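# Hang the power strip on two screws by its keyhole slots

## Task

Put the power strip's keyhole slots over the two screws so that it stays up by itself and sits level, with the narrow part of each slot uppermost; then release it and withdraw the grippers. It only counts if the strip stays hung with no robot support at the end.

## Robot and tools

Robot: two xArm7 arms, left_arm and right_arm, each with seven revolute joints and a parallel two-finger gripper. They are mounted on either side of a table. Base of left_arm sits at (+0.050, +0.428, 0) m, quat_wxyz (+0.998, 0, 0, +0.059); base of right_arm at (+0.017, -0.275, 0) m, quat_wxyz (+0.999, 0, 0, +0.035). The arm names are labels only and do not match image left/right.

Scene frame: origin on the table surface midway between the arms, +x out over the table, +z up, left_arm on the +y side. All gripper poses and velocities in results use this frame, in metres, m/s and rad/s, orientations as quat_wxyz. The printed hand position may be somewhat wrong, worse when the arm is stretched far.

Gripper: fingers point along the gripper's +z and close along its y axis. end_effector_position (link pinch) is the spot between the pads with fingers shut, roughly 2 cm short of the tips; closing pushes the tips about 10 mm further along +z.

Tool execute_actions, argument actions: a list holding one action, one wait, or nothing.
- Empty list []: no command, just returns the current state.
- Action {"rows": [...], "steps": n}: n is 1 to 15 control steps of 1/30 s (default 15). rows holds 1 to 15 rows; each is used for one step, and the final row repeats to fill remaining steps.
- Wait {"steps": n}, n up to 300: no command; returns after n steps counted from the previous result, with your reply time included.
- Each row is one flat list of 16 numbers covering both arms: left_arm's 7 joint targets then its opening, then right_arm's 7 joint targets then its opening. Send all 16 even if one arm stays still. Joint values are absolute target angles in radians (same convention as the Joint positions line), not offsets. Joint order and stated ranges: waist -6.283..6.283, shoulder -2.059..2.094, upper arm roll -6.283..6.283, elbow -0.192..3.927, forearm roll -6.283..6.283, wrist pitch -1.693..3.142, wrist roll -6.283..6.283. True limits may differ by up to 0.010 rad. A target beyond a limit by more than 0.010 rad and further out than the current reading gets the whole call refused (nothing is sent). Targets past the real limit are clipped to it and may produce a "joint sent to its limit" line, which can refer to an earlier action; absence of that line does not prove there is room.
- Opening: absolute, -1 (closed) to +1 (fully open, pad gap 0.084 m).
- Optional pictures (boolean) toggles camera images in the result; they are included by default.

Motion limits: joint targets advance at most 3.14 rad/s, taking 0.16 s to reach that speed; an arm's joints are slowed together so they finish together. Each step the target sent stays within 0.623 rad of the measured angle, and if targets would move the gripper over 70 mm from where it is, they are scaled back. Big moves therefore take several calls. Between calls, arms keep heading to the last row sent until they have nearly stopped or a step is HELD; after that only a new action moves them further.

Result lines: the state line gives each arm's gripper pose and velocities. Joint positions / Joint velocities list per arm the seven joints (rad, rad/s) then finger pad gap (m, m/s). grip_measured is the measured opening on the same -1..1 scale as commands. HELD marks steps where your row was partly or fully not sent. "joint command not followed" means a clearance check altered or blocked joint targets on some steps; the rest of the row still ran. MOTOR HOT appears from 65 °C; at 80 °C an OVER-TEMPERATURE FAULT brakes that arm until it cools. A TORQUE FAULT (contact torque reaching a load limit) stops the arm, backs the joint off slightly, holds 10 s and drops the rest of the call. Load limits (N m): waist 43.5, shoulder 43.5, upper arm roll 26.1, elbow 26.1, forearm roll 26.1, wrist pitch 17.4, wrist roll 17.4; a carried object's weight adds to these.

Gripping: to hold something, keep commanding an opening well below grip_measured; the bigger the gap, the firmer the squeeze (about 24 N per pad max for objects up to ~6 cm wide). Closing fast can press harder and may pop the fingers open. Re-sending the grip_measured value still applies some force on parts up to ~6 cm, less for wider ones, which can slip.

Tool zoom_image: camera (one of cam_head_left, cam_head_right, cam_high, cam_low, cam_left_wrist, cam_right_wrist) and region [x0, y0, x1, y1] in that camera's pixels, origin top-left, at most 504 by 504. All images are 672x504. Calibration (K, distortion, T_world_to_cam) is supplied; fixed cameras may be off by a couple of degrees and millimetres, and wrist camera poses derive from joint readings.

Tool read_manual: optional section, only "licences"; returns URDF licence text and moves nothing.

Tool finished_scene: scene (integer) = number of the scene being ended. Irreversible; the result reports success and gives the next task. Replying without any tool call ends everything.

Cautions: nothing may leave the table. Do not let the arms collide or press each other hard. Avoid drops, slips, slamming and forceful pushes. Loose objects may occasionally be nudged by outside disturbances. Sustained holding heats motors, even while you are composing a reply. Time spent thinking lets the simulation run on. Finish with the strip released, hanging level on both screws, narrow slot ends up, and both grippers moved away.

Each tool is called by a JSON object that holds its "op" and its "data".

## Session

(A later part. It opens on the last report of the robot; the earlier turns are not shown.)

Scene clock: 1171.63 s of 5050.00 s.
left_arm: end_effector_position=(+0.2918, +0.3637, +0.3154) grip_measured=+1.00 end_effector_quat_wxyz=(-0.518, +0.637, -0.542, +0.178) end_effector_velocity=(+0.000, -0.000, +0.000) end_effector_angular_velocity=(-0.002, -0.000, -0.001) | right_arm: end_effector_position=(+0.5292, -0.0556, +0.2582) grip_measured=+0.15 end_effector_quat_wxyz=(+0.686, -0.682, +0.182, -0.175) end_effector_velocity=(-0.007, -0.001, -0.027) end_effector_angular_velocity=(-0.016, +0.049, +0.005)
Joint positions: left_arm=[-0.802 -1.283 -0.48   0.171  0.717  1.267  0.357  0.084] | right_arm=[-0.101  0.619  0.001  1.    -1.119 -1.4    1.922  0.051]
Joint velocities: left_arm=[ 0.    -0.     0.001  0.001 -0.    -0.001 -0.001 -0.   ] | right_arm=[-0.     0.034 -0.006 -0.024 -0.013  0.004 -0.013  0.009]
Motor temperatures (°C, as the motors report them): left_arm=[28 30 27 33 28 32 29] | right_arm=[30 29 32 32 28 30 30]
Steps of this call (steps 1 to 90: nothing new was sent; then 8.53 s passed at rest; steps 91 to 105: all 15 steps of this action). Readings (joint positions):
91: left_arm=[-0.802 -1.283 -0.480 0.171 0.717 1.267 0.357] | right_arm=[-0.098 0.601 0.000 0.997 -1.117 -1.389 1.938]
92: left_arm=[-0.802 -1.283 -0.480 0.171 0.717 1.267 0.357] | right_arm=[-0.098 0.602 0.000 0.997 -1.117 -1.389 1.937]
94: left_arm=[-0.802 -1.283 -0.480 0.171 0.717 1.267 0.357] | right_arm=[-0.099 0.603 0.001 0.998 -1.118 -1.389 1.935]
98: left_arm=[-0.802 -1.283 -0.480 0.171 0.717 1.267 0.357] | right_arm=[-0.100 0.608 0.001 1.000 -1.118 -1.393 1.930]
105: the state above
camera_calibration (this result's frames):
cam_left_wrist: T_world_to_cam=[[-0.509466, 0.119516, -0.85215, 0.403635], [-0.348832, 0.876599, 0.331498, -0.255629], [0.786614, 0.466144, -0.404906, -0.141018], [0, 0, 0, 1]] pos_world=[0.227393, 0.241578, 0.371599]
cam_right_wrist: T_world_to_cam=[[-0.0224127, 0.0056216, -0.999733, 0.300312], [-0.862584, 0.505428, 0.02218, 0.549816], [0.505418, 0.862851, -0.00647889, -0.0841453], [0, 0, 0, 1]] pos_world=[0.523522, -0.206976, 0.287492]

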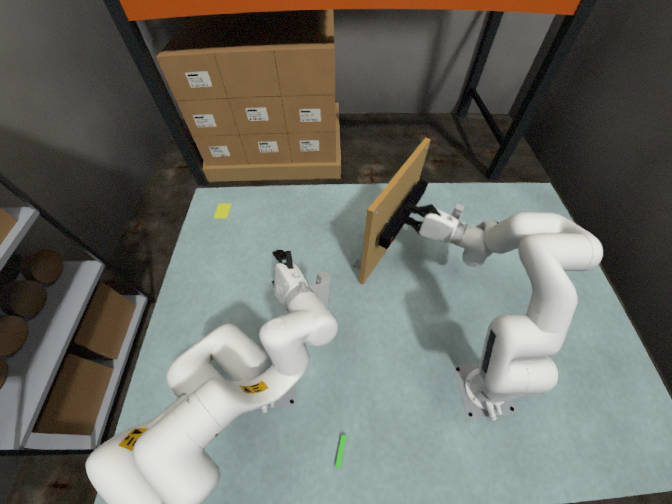

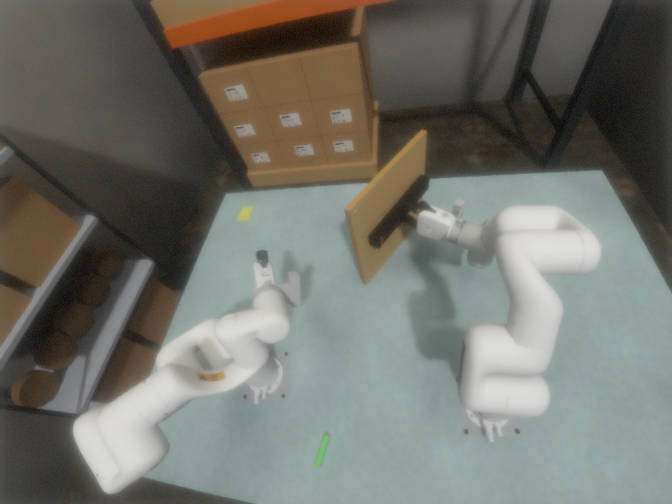

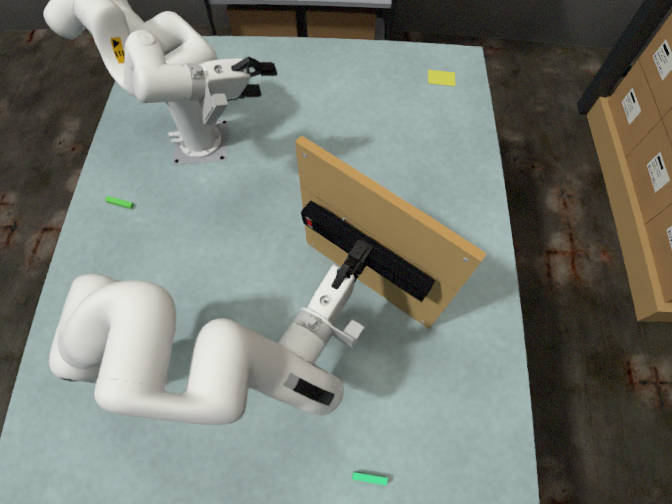

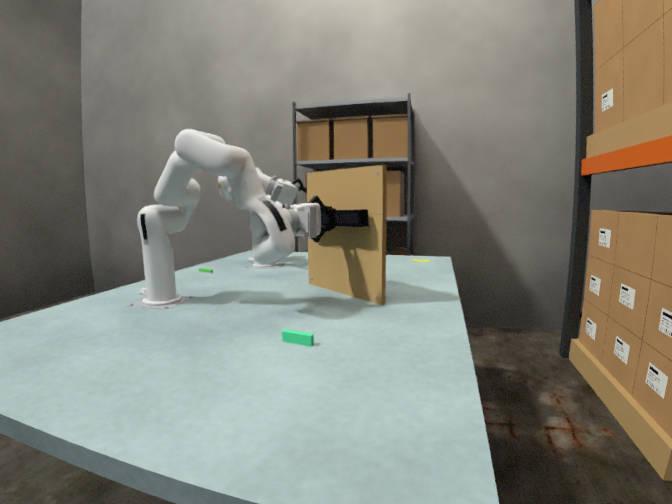

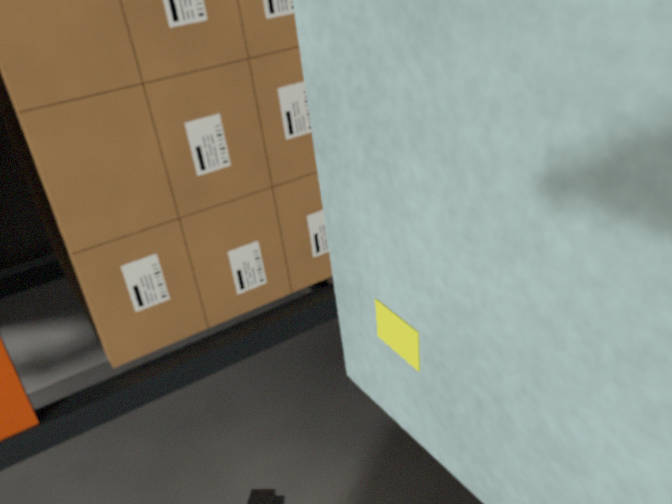

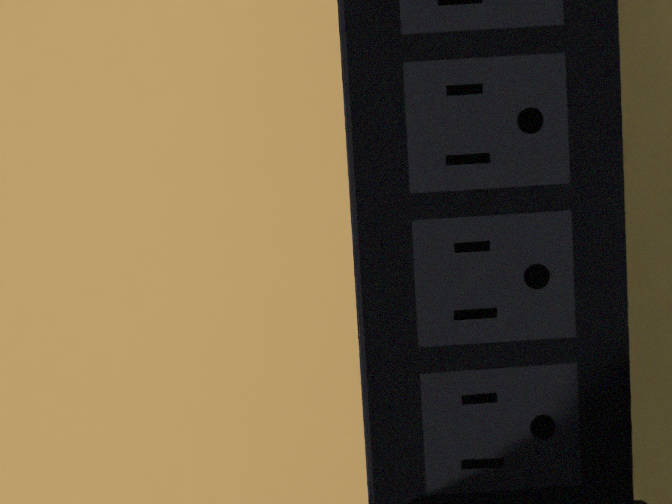

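{"op": "execute_actions", "data": {"actions": [{"rows":[[-0.802,-1.283,-0.48,0.171,0.717,1.267,0.357,1,-0.0895,0.617,0,0.986,-1.088,-1.393,1.910,-1],[-0.802,-1.283,-0.48,0.171,0.717,1.267,0.357,1,-0.0895,0.617,0,0.986,-1.088,-1.393,1.910,-1],[-0.802,-1.283,-0.48,0.171,0.717,1.267,0.357,1,-0.0895,0.617,0,0.986,-1.088,-1.393,1.910,-1],[-0.802,-1.283,-0.48,0.171,0.717,1.267,0.357,1,-0.0895,0.617,0,0.986,-1.088,-1.393,1.910,-1],[-0.802,-1.283,-0.48,0.171,0.717,1.267,0.357,1,-0.0895,0.617,0,0.986,-1.088,-1.393,1.910,-1],[-0.802,-1.283,-0.48,0.171,0.717,1.267,0.357,1,-0.0895,0.611,0,0.985,-1.088,-1.3905,1.914,-1],[-0.802,-1.283,-0.48,0.171,0.717,1.267,0.357,1,-0.0895,0.611,0,0.985,-1.088,-1.3905,1.914,-1],[-0.802,-1.283,-0.48,0.171,0.717,1.267,0.357,1,-0.0895,0.611,0,0.985,-1.088,-1.3905,1.914,-1],[-0.802,-1.283,-0.48,0.171,0.717,1.267,0.357,1,-0.0895,0.611,0,0.985,-1.088,-1.3905,1.914,-1],[-0.802,-1.283,-0.48,0.171,0.717,1.267,0.357,1,-0.0895,0.605,0,0.984,-1.088,-1.388,1.918,-1]],"steps":15}]}}

{"op": "zoom_image", "data": {"camera": "cam_high", "region": [290,180,440,300]}}

Scene clock: 1188.10 s of 5050.00 s.
left_arm: end_effector_position=(+0.2918, +0.3637, +0.3154) grip_measured=+1.00 end_effector_quat_wxyz=(-0.518, +0.637, -0.542, +0.178) end_effector_velocity=(+0.000, +0.000, -0.000) end_effector_angular_velocity=(+0.001, +0.001, +0.000) | right_arm: end_effector_position=(+0.5313, -0.0543, +0.2575) grip_measured=+0.14 end_effector_quat_wxyz=(+0.682, -0.682, +0.193, -0.180) end_effector_velocity=(+0.002, +0.002, +0.006) end_effector_angular_velocity=(+0.002, -0.003, -0.004)
Joint positions: left_arm=[-0.802 -1.283 -0.48   0.171  0.717  1.267  0.357  0.084] | right_arm=[-0.09   0.608 -0.001  0.982 -1.089 -1.387  1.918  0.05 ]
Joint velocities: left_arm=[ 0.     0.001  0.     0.    -0.    -0.     0.001  0.   ] | right_arm=[ 0.003 -0.013  0.002  0.002  0.007  0.008  0.009  0.   ]
Motor temperatures (°C, as the motors report them): left_arm=[28 30 27 33 28 32 29] | right_arm=[30 29 32 31 28 30 30]
Steps of this call (steps 1 to 15: the robot went on to your last target; steps 16 to 90: nothing new was sent; then 12.97 s passed at rest; steps 91 to 105: all 15 steps of this action). Readings (joint positions):
91: left_arm=[-0.802 -1.283 -0.480 0.171 0.717 1.267 0.357] | right_arm=[-0.101 0.622 0.000 0.998 -1.120 -1.399 1.922]
92: left_arm=[-0.802 -1.283 -0.480 0.171 0.717 1.267 0.357] | right_arm=[-0.100 0.621 -0.000 0.996 -1.116 -1.398 1.920]
94: left_arm=[-0.802 -1.283 -0.480 0.171 0.717 1.267 0.357] | right_arm=[-0.095 0.619 -0.001 0.989 -1.103 -1.398 1.915]
98: left_arm=[-0.802 -1.283 -0.480 0.171 0.717 1.267 0.357] | right_arm=[-0.091 0.615 -0.001 0.984 -1.092 -1.394 1.913]
105: the state above
camera_calibration (this result's frames):
cam_left_wrist: T_world_to_cam=[[-0.509466, 0.119516, -0.85215, 0.403635], [-0.348832, 0.876599, 0.331497, -0.255629], [0.786614, 0.466144, -0.404906, -0.141018], [0, 0, 0, 1]] pos_world=[0.227393, 0.241578, 0.371599]
cam_right_wrist: T_world_to_cam=[[-0.0317, 0.0032843, -0.999492, 0.304334], [-0.850232, 0.525626, 0.0286932, 0.543806], [0.525453, 0.85071, -0.0138699, -0.0957271], [0, 0, 0, 1]] pos_world=[0.522309, -0.205402, 0.287248]

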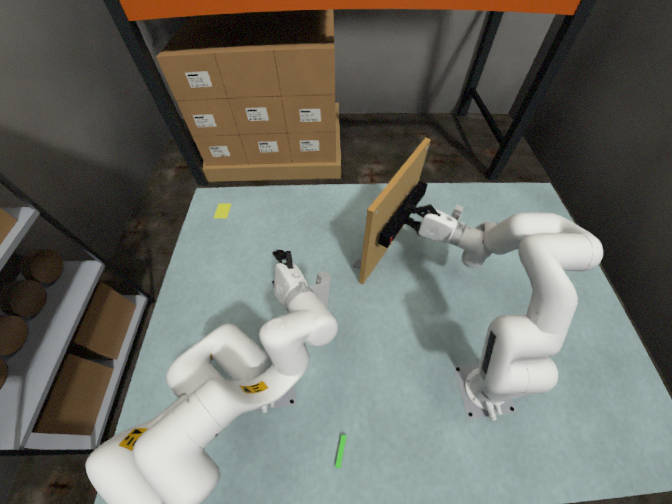

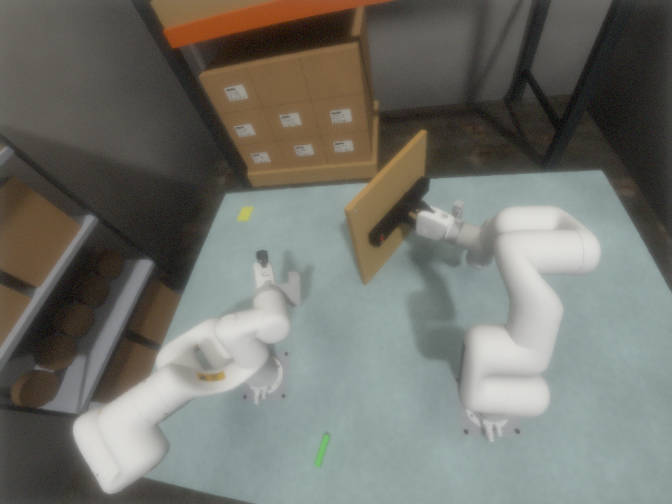

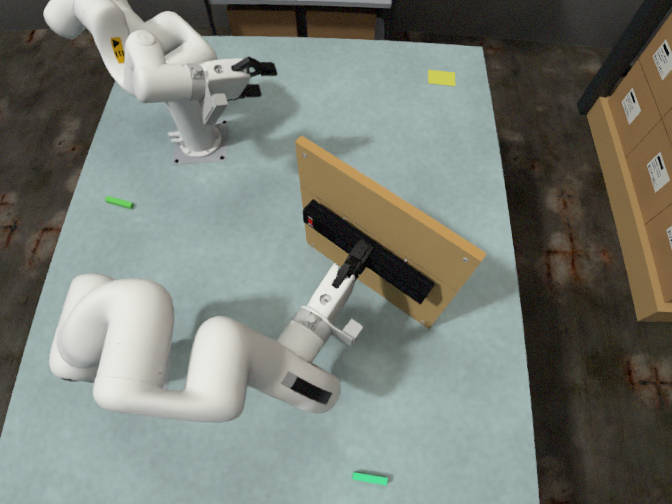

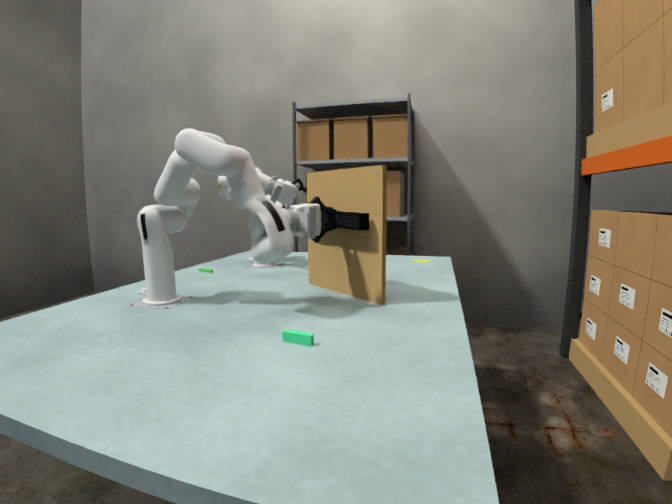

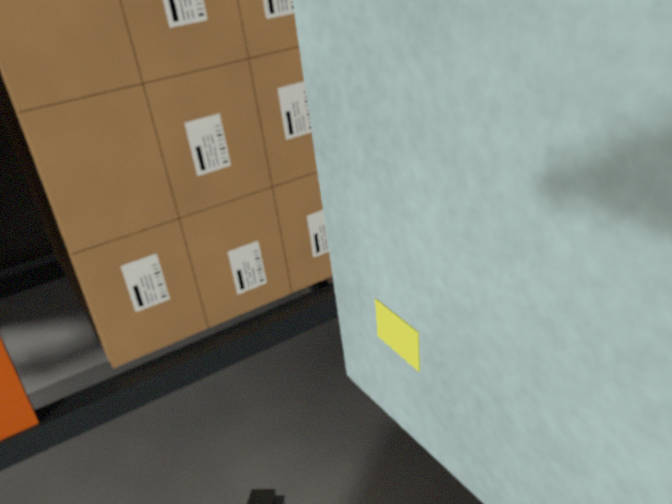

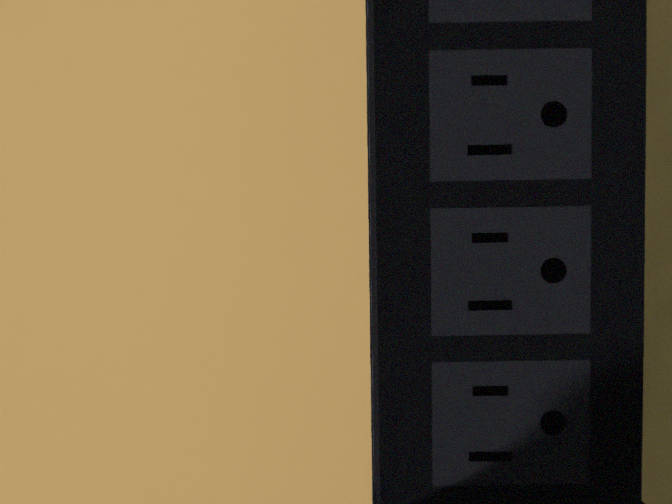

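Region (290, 180, 440, 300) of cam_high's 672x504 image, scaled by 3.360, with more detail than that image has; it fills the top 403 rows of this view, and the rest is white.

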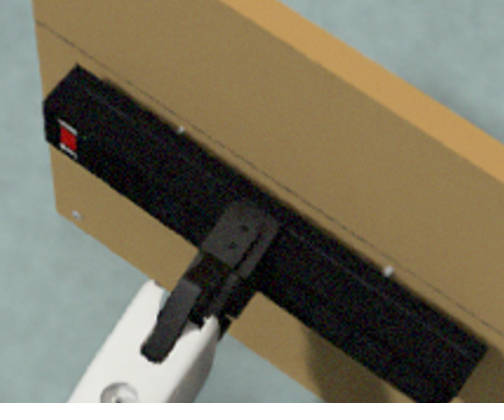

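{"op": "execute_actions", "data": {"actions": [{"rows":[[-0.802,-1.283,-0.48,0.171,0.717,1.267,0.357,1,-0.092,0.610,0,0.982,-1.090,-1.390,1.916,-1],[-0.802,-1.283,-0.48,0.171,0.717,1.267,0.357,1,-0.092,0.610,0,0.982,-1.090,-1.390,1.916,-1],[-0.802,-1.283,-0.48,0.171,0.717,1.267,0.357,1,-0.092,0.610,0,0.982,-1.090,-1.390,1.916,-1],[-0.802,-1.283,-0.48,0.171,0.717,1.267,0.357,1,-0.092,0.616,0,0.983,-1.090,-1.3925,1.912,-1],[-0.802,-1.283,-0.48,0.171,0.717,1.267,0.357,1,-0.092,0.616,0,0.983,-1.090,-1.3925,1.912,-1],[-0.802,-1.283,-0.48,0.171,0.717,1.267,0.357,1,-0.092,0.616,0,0.983,-1.090,-1.3925,1.912,-1],[-0.802,-1.283,-0.48,0.171,0.717,1.267,0.357,1,-0.092,0.622,0,0.984,-1.090,-1.395,1.908,-1],[-0.802,-1.283,-0.48,0.171,0.717,1.267,0.357,1,-0.092,0.622,0,0.984,-1.090,-1.395,1.908,-1],[-0.802,-1.283,-0.48,0.171,0.717,1.267,0.357,1,-0.092,0.622,0,0.984,-1.090,-1.395,1.908,-1],[-0.802,-1.283,-0.48,0.171,0.717,1.267,0.357,1,-0.092,0.628,0,0.985,-1.090,-1.397,1.904,-1]],"steps":15}]}}

{"op": "zoom_image", "data": {"camera": "cam_high", "region": [290,180,440,300]}}

Scene clock: 1202.60 s of 5050.00 s.
left_arm: end_effector_position=(+0.2918, +0.3637, +0.3154) grip_measured=+1.00 end_effector_quat_wxyz=(-0.518, +0.637, -0.542, +0.178) end_effector_velocity=(+0.000, +0.001, -0.001) end_effector_angular_velocity=(+0.002, +0.002, +0.003) | right_arm: end_effector_position=(+0.5309, -0.0539, +0.2519) grip_measured=+0.14 end_effector_quat_wxyz=(+0.683, -0.682, +0.192, -0.179) end_effector_velocity=(-0.004, +0.000, -0.019) end_effector_angular_velocity=(-0.010, +0.032, +0.004)
Joint positions: left_arm=[-0.802 -1.283 -0.48   0.171  0.717  1.267  0.357  0.084] | right_arm=[-0.091  0.626  0.001  0.986 -1.089 -1.395  1.905  0.05 ]
Joint velocities: left_arm=[ 0.001  0.001 -0.    -0.002 -0.     0.001 -0.     0.   ] | right_arm=[ 0.001  0.027 -0.002 -0.012 -0.007  0.002 -0.01  -0.   ]
Motor temperatures (°C, as the motors report them): left_arm=[28 30 27 33 28 32 29] | right_arm=[30 29 32 32 28 30 30]
Steps of this call (steps 1 to 15: the robot went on to your last target; steps 16 to 90: nothing new was sent; then 11.00 s passed at rest; steps 91 to 105: all 15 steps of this action). Readings (joint positions):
91: left_arm=[-0.802 -1.283 -0.480 0.171 0.717 1.267 0.357] | right_arm=[-0.090 0.605 -0.000 0.984 -1.088 -1.388 1.918]
92: left_arm=[-0.802 -1.283 -0.480 0.171 0.717 1.267 0.357] | right_arm=[-0.090 0.606 0.000 0.984 -1.088 -1.388 1.918]
94: left_arm=[-0.802 -1.283 -0.480 0.171 0.717 1.267 0.357] | right_arm=[-0.091 0.607 0.001 0.985 -1.088 -1.390 1.917]
98: left_arm=[-0.802 -1.283 -0.480 0.171 0.717 1.267 0.357] | right_arm=[-0.091 0.613 0.002 0.987 -1.088 -1.394 1.912]
105: the state above
camera_calibration (this result's frames):
cam_left_wrist: T_world_to_cam=[[-0.509466, 0.119516, -0.85215, 0.403635], [-0.348832, 0.876599, 0.331497, -0.255629], [0.786614, 0.466144, -0.404906, -0.141018], [0, 0, 0, 1]] pos_world=[0.227393, 0.241578, 0.371599]
cam_right_wrist: T_world_to_cam=[[-0.0301278, 0.00529088, -0.999532, 0.298059], [-0.852291, 0.522294, 0.0284543, 0.544459], [0.5222, 0.852749, -0.0112262, -0.0947559], [0, 0, 0, 1]] pos_world=[0.522499, -0.205142, 0.281363]

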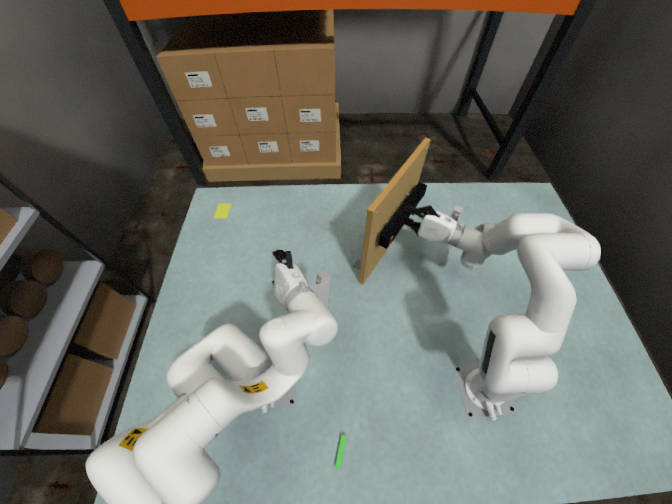

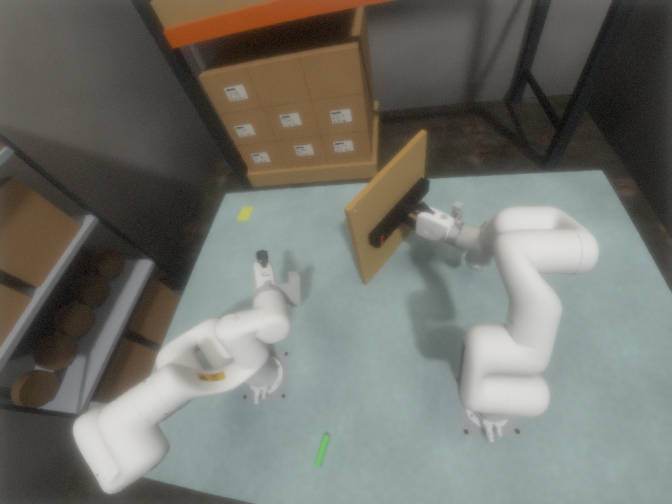

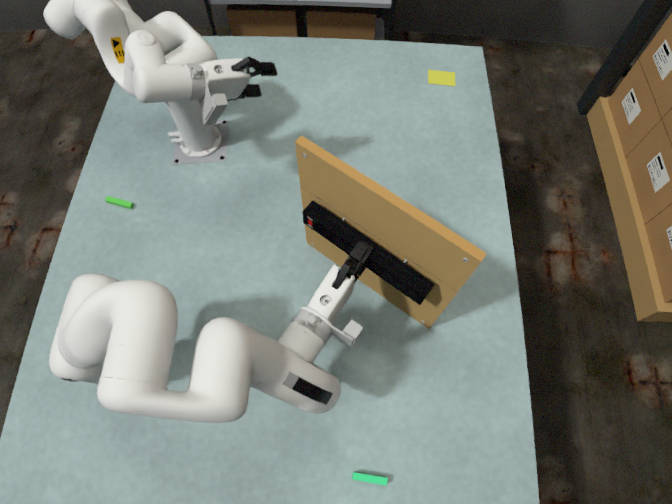

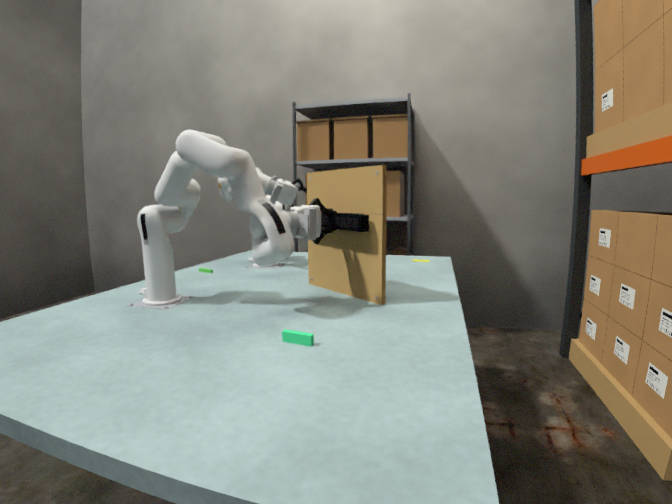

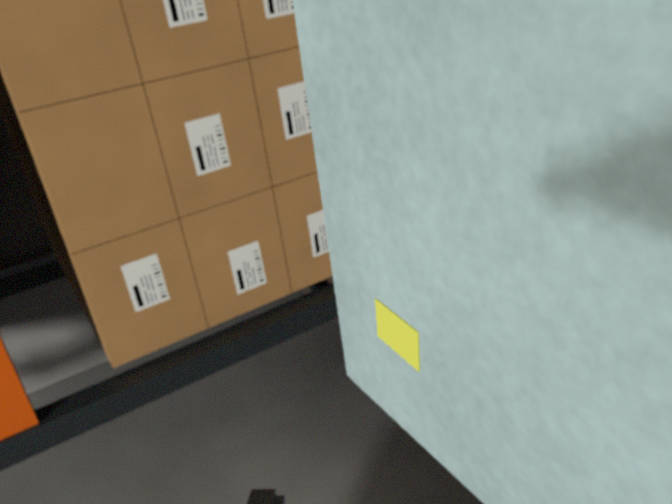

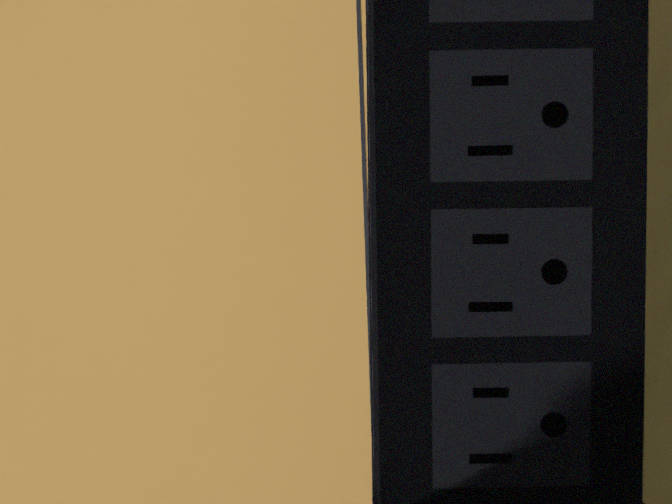

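Region (290, 180, 440, 300) of cam_high's 672x504 image, scaled by 3.360, with more detail than that image has; it fills the top 403 rows of this view, and the rest is white.

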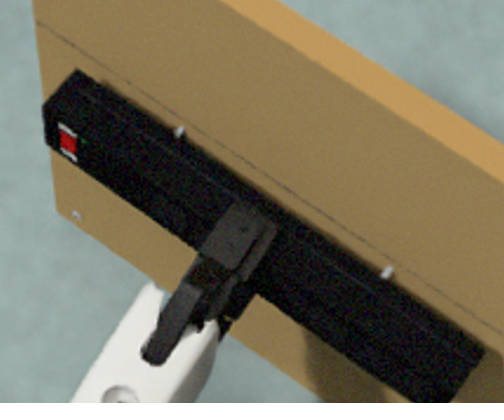

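{"op": "execute_actions", "data": {"actions": [{"rows":[[-0.802,-1.283,-0.48,0.171,0.717,1.267,0.357,1,-0.098,0.626,0,0.980,-1.095,-1.400,1.903,-1],[-0.802,-1.283,-0.48,0.171,0.717,1.267,0.357,1,-0.098,0.626,0,0.980,-1.095,-1.400,1.903,-1],[-0.802,-1.283,-0.48,0.171,0.717,1.267,0.357,1,-0.098,0.626,0,0.980,-1.095,-1.400,1.903,-1],[-0.802,-1.283,-0.48,0.171,0.717,1.267,0.357,1,-0.098,0.626,0,0.980,-1.095,-1.400,1.903,-1],[-0.802,-1.283,-0.48,0.171,0.717,1.267,0.357,1,-0.105,0.623,0,0.9745,-1.101,-1.4035,1.902,-1]],"steps":15}]}}

{"op": "zoom_image", "data": {"camera": "cam_high", "region": [290,180,440,300]}}

Scene clock: 1208.37 s of 5050.00 s.
left_arm: end_effector_position=(+0.2918, +0.3637, +0.3154) grip_measured=+1.00 end_effector_quat_wxyz=(-0.518, +0.637, -0.542, +0.178) end_effector_velocity=(-0.000, +0.000, +0.000) end_effector_angular_velocity=(-0.002, +0.001, +0.001) | right_arm: end_effector_position=(+0.5283, -0.0603, +0.2508) grip_measured=+0.14 end_effector_quat_wxyz=(+0.683, -0.681, +0.193, -0.179) end_effector_velocity=(-0.002, +0.001, +0.002) end_effector_angular_velocity=(+0.003, -0.004, +0.005)
Joint positions: left_arm=[-0.802 -1.283 -0.48   0.171  0.717  1.267  0.357  0.084] | right_arm=[-0.105  0.623 -0.     0.975 -1.101 -1.403  1.902  0.05 ]
Joint velocities: left_arm=[-0.001 -0.     0.002  0.001 -0.     0.001 -0.     0.   ] | right_arm=[ 0.    -0.002  0.002 -0.001 -0.003 -0.004 -0.001 -0.   ]
Motor temperatures (°C, as the motors report them): left_arm=[28 30 27 33 28 32 29] | right_arm=[30 29 32 32 28 30 30]
Steps of this call (steps 1 to 15: the robot went on to your last target; steps 16 to 90: nothing new was sent; then 2.27 s passed at rest; steps 91 to 105: all 15 steps of this action). Readings (joint positions):
91: left_arm=[-0.802 -1.283 -0.480 0.171 0.717 1.267 0.357] | right_arm=[-0.092 0.628 0.000 0.985 -1.090 -1.397 1.904]
92: left_arm=[-0.802 -1.283 -0.480 0.171 0.717 1.267 0.357] | right_arm=[-0.093 0.628 0.000 0.984 -1.091 -1.397 1.904]
94: left_arm=[-0.802 -1.283 -0.480 0.171 0.717 1.267 0.357] | right_arm=[-0.096 0.628 -0.001 0.980 -1.093 -1.396 1.904]
98: left_arm=[-0.802 -1.283 -0.480 0.171 0.717 1.267 0.357] | right_arm=[-0.103 0.626 -0.001 0.975 -1.098 -1.400 1.903]
105: the state above
camera_calibration (this result's frames):
cam_left_wrist: T_world_to_cam=[[-0.509466, 0.119516, -0.85215, 0.403635], [-0.348832, 0.876599, 0.331497, -0.255629], [0.786614, 0.466144, -0.404906, -0.141018], [0, 0, 0, 1]] pos_world=[0.227393, 0.241578, 0.371599]
cam_right_wrist: T_world_to_cam=[[-0.032705, 0.00588501, -0.999448, 0.298278], [-0.851395, 0.523612, 0.0309434, 0.544551], [0.523504, 0.851937, -0.0121142, -0.0884629], [0, 0, 0, 1]] pos_world=[0.519694, -0.211524, 0.280191]

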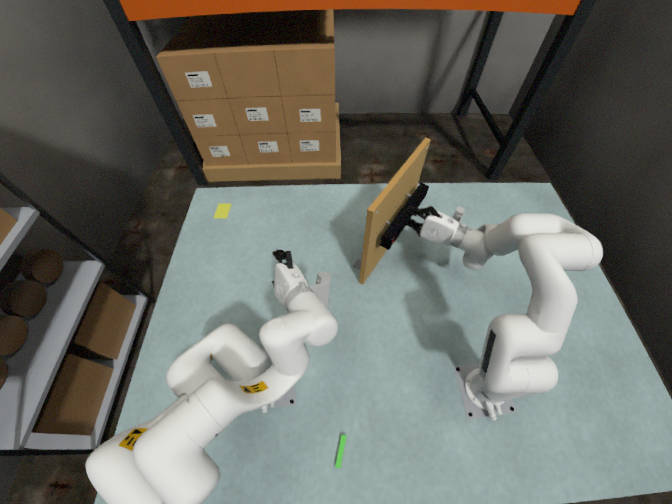

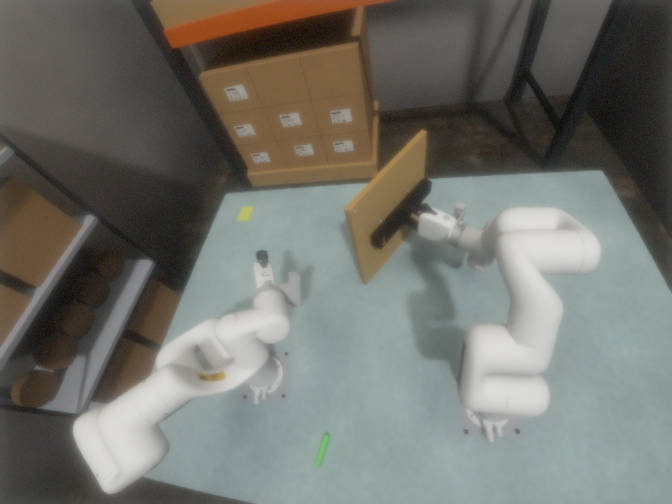

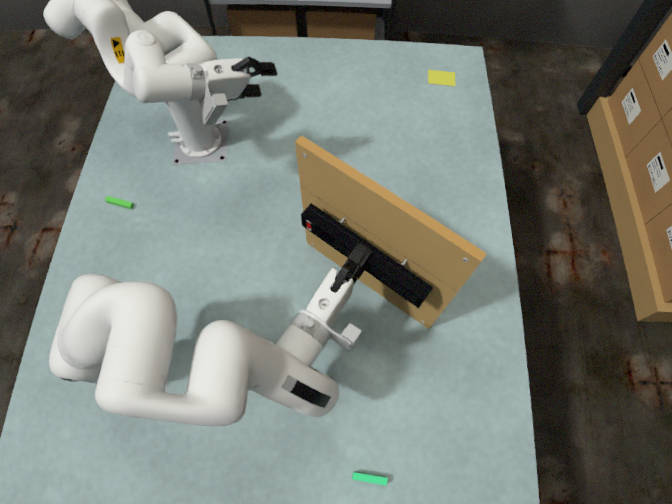

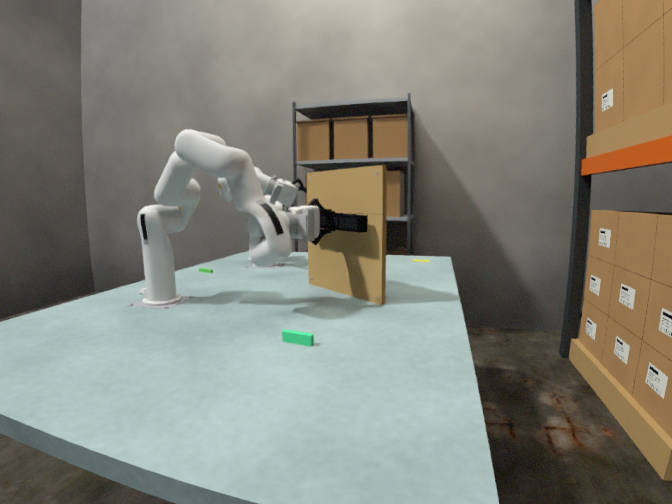

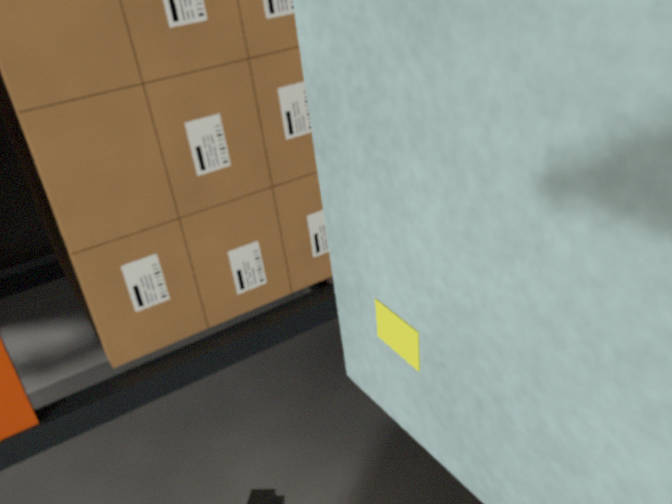

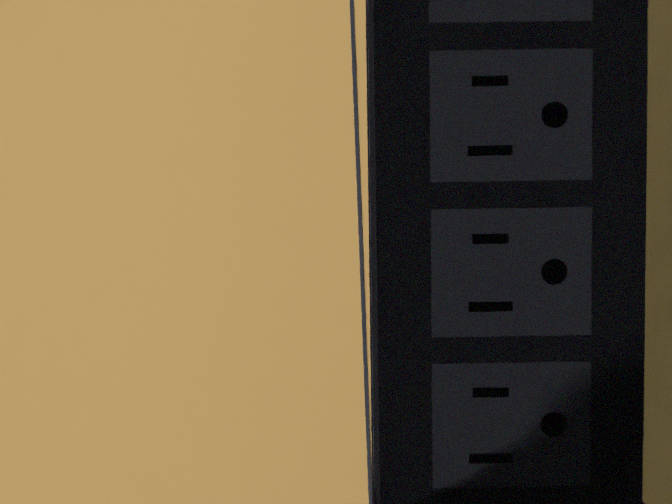

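Region (290, 180, 440, 300) of cam_high's 672x504 image, scaled by 3.360, with more detail than that image has; it fills the top 403 rows of this view, and the rest is white.

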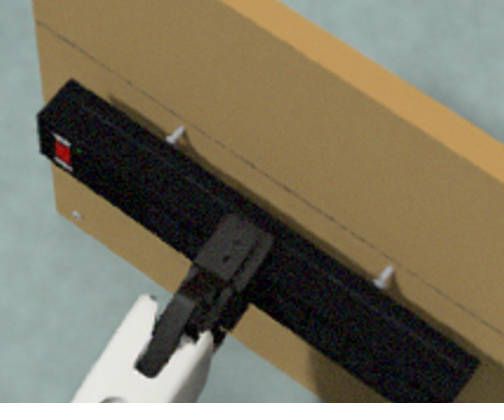

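{"op": "execute_actions", "data": {"actions": []}}

Scene clock: 1230.47 s of 5050.00 s.
left_arm: end_effector_position=(+0.2918, +0.3637, +0.3154) grip_measured=+1.00 end_effector_quat_wxyz=(-0.518, +0.637, -0.542, +0.178) end_effector_velocity=(-0.000, -0.000, +0.001) end_effector_angular_velocity=(-0.003, -0.001, -0.000) | right_arm: end_effector_position=(+0.5282, -0.0604, +0.2511) grip_measured=+0.14 end_effector_quat_wxyz=(+0.683, -0.681, +0.193, -0.179) end_effector_velocity=(+0.000, -0.000, +0.000) end_effector_angular_velocity=(+0.001, -0.000, -0.001)
Joint positions: left_arm=[-0.802 -1.283 -0.48   0.171  0.717  1.267  0.357  0.084] | right_arm=[-0.105  0.623  0.     0.975 -1.101 -1.403  1.902  0.05 ]
Joint velocities: left_arm=[-0.    -0.001  0.002  0.001 -0.     0.    -0.     0.   ] | right_arm=[-0.     0.    -0.    -0.     0.001 -0.001  0.     0.   ]
Motor temperatures (°C, as the motors report them): left_arm=[28 30 27 33 28 32 29] | right_arm=[30 29 32 31 28 29 30]
Steps of this call (steps 1 to 15: the robot went on to your last target; steps 16 to 90: nothing new was sent; then 19.10 s passed at rest). Readings (joint positions):
1: left_arm=[-0.802 -1.283 -0.480 0.171 0.717 1.267 0.357] | right_arm=[-0.105 0.623 0.000 0.974 -1.101 -1.403 1.902]
2: left_arm=[-0.802 -1.283 -0.480 0.171 0.717 1.267 0.357] | right_arm=[-0.105 0.623 0.000 0.974 -1.101 -1.403 1.902]
4: left_arm=[-0.802 -1.283 -0.480 0.171 0.717 1.267 0.357] | right_arm=[-0.105 0.623 -0.000 0.974 -1.101 -1.403 1.902]
8: left_arm=[-0.802 -1.283 -0.480 0.171 0.717 1.267 0.357] | right_arm=[-0.105 0.623 -0.000 0.974 -1.101 -1.403 1.902]
90: the state above
All arms were judged still, so your last target was given up. Only a new action makes them travel on or press farther. Fingers that are still opening or closing keep moving.
camera_calibration (this result's frames):
cam_left_wrist: T_world_to_cam=[[-0.509466, 0.119516, -0.85215, 0.403635], [-0.348832, 0.876599, 0.331497, -0.255629], [0.786614, 0.466144, -0.404906, -0.141018], [0, 0, 0, 1]] pos_world=[0.227393, 0.241578, 0.371599]
cam_right_wrist: T_world_to_cam=[[-0.0320087, 0.00611797, -0.999469, 0.298219], [-0.851486, 0.523491, 0.0304739, 0.544706], [0.523399, 0.852009, -0.0115469, -0.0884544], [0, 0, 0, 1]] pos_world=[0.519652, -0.211609, 0.28044]

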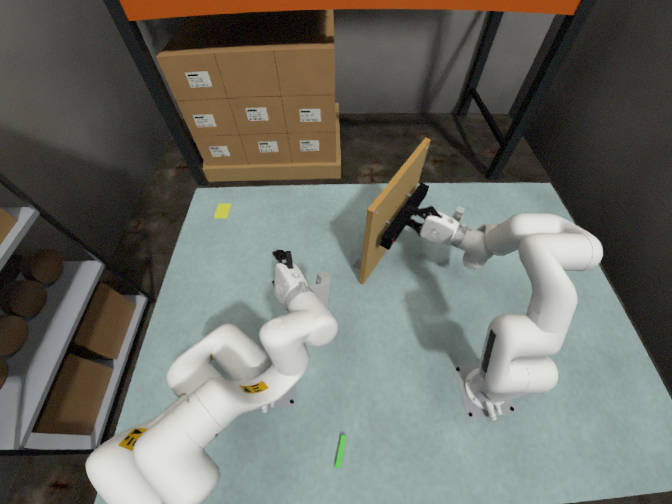

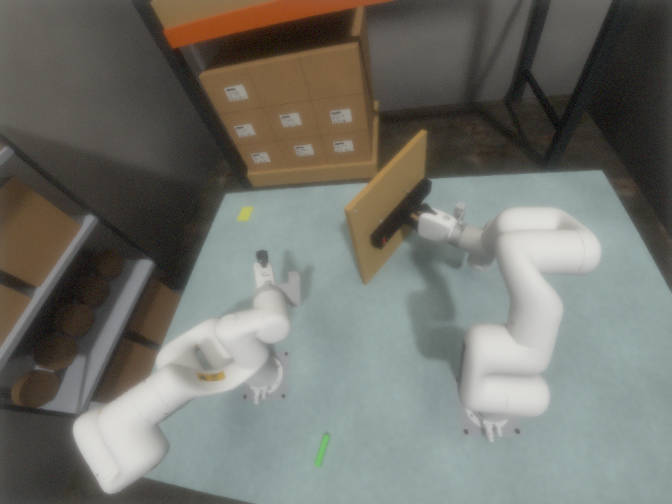

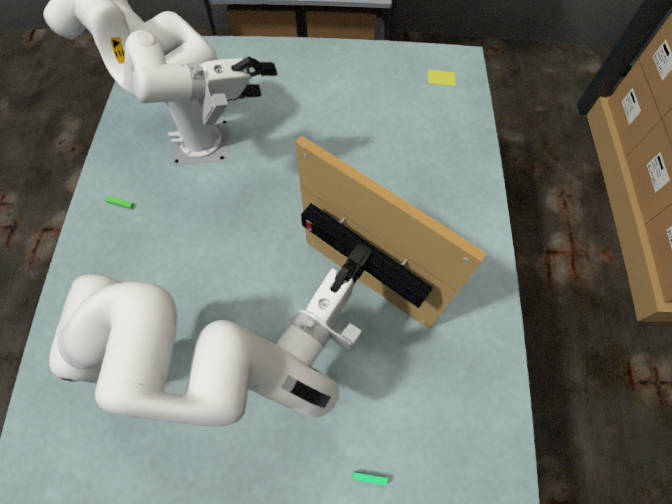

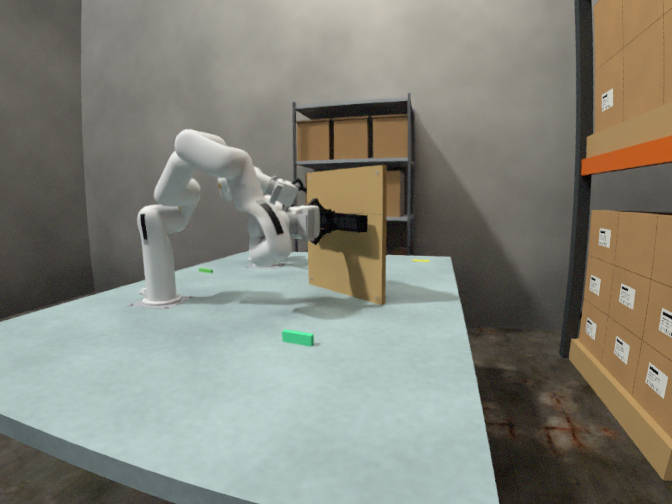

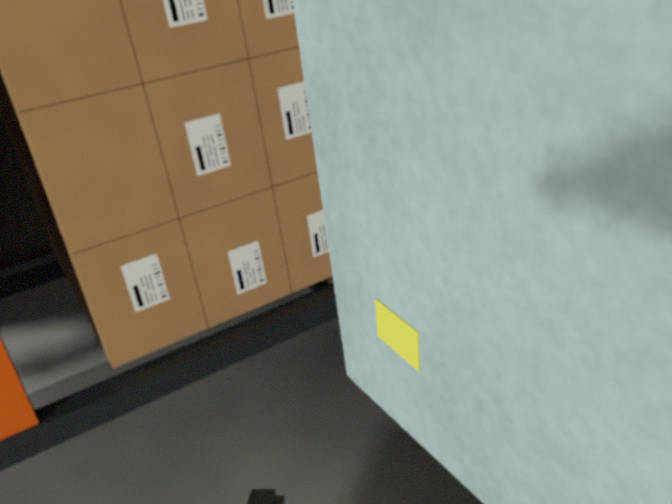

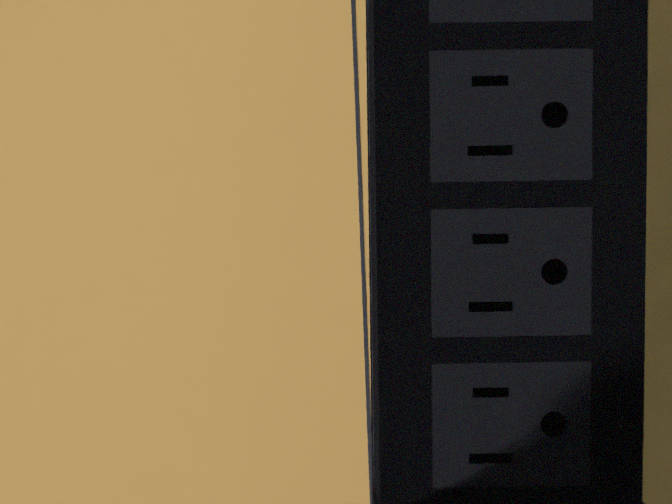

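{"op": "execute_actions", "data": {"actions": [{"rows":[[-0.802,-1.283,-0.48,0.171,0.717,1.267,0.357,1,-0.1005,0.5765,0,0.9585,-1.101,-1.3865,1.908,-1]],"steps":15}]}}

{"op": "zoom_image", "data": {"camera": "cam_high", "region": [290,180,440,300]}}

Scene clock: 1236.03 s of 5050.00 s.
left_arm: end_effector_position=(+0.2918, +0.3637, +0.3154) grip_measured=+1.00 end_effector_quat_wxyz=(-0.518, +0.637, -0.542, +0.178) end_effector_velocity=(-0.000, +0.000, -0.000) end_effector_angular_velocity=(+0.001, +0.001, +0.001) | right_arm: end_effector_position=(+0.5260, -0.0576, +0.2654) grip_measured=+0.14 end_effector_quat_wxyz=(+0.680, -0.684, +0.186, -0.186) end_effector_velocity=(+0.000, +0.000, +0.003) end_effector_angular_velocity=(+0.000, -0.005, -0.000)
Joint positions: left_arm=[-0.802 -1.283 -0.48   0.171  0.717  1.267  0.357  0.084] | right_arm=[-0.101  0.577 -0.     0.958 -1.101 -1.387  1.908  0.05 ]
Joint velocities: left_arm=[ 0.     0.001 -0.    -0.     0.     0.001  0.001  0.   ] | right_arm=[ 0.001 -0.005  0.001  0.001  0.001  0.001  0.001 -0.   ]
Motor temperatures (°C, as the motors report them): left_arm=[28 30 27 33 28 32 29] | right_arm=[30 29 32 31 28 29 30]
Steps of this call (steps 1 to 90: nothing new was sent; then 2.07 s passed at rest; steps 91 to 105: all 15 steps of this action). Readings (joint positions):
91: left_arm=[-0.802 -1.283 -0.480 0.171 0.717 1.267 0.357] | right_arm=[-0.105 0.623 -0.000 0.974 -1.101 -1.403 1.902]
92: left_arm=[-0.802 -1.283 -0.480 0.171 0.717 1.267 0.357] | right_arm=[-0.105 0.620 -0.000 0.973 -1.101 -1.402 1.903]
94: left_arm=[-0.802 -1.283 -0.480 0.171 0.717 1.267 0.357] | right_arm=[-0.103 0.600 -0.001 0.965 -1.101 -1.394 1.905]
98: left_arm=[-0.802 -1.283 -0.480 0.171 0.717 1.267 0.357] | right_arm=[-0.101 0.579 0.001 0.961 -1.101 -1.389 1.907]
105: the state above
camera_calibration (this result's frames):
cam_left_wrist: T_world_to_cam=[[-0.509466, 0.119516, -0.85215, 0.403635], [-0.348832, 0.876599, 0.331497, -0.255629], [0.786614, 0.466144, -0.404906, -0.141018], [0, 0, 0, 1]] pos_world=[0.227393, 0.241578, 0.371599]
cam_right_wrist: T_world_to_cam=[[-0.0155162, -0.00572428, -0.999863, 0.303145], [-0.851257, 0.524649, 0.0102064, 0.546243], [0.524519, 0.851299, -0.0130134, -0.0896729], [0, 0, 0, 1]] pos_world=[0.516733, -0.208512, 0.296362]

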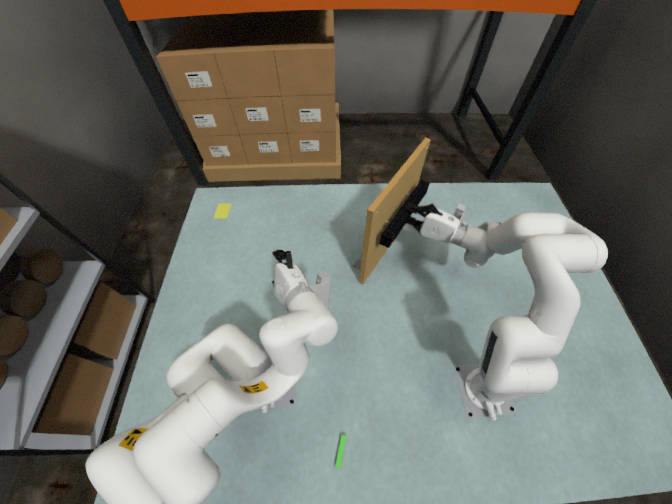

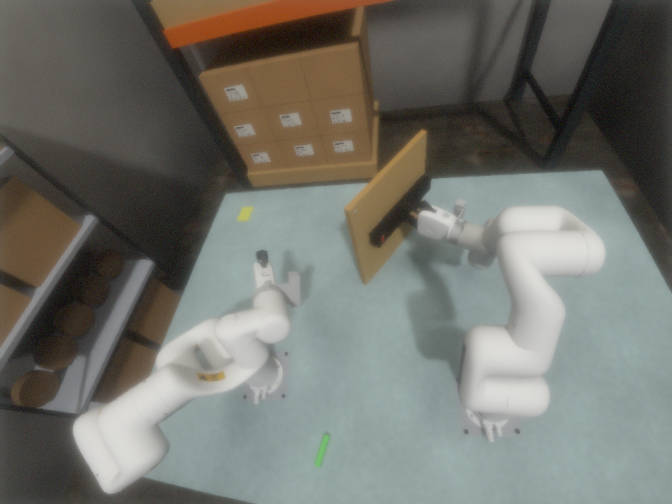

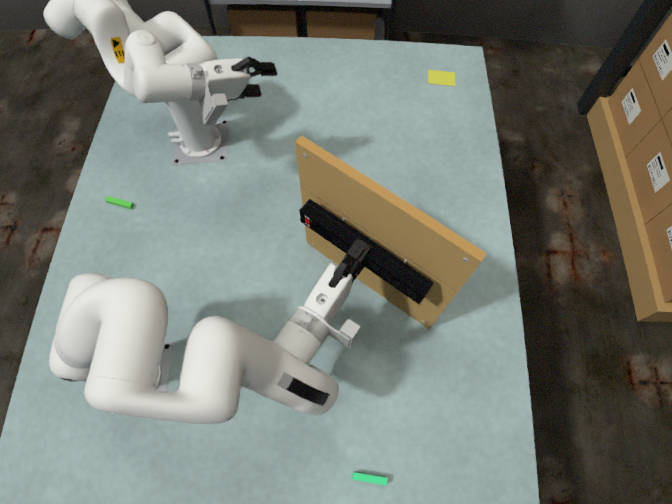

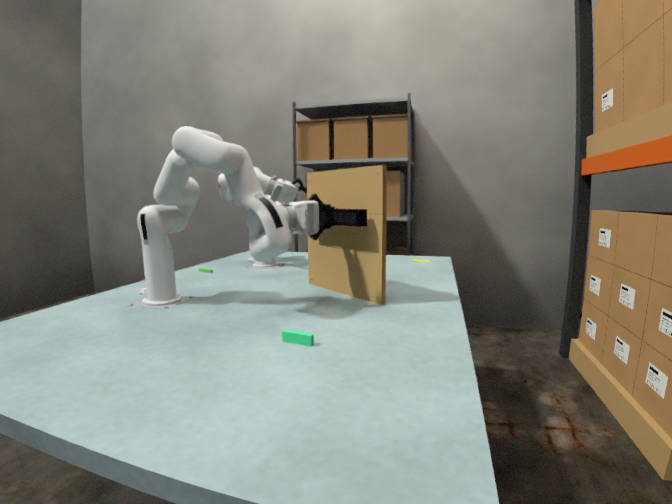

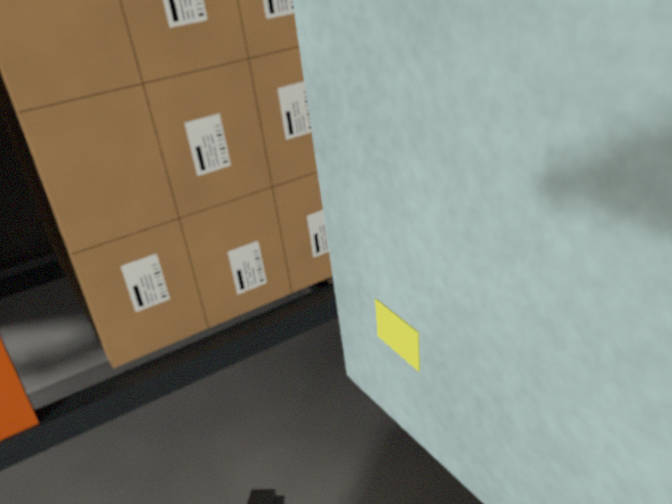

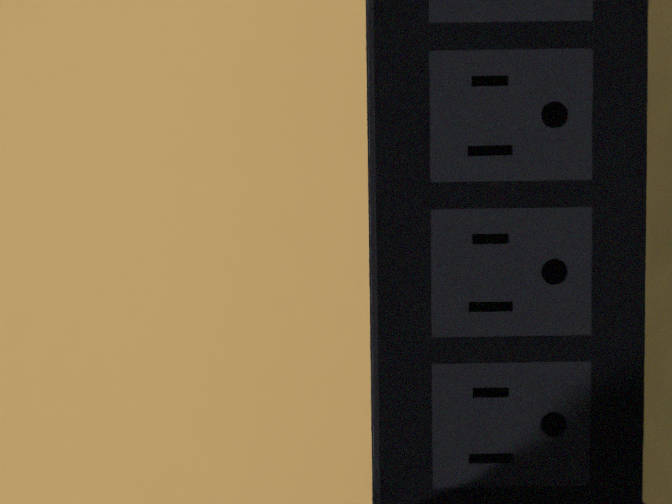

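Region (290, 180, 440, 300) of cam_high's 672x504 image, scaled by 3.360, with more detail than that image has; it fills the top 403 rows of this view, and the rest is white.

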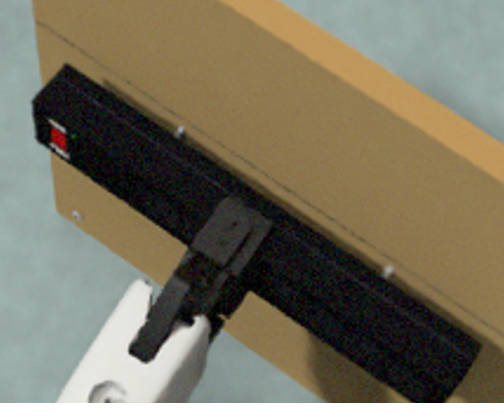

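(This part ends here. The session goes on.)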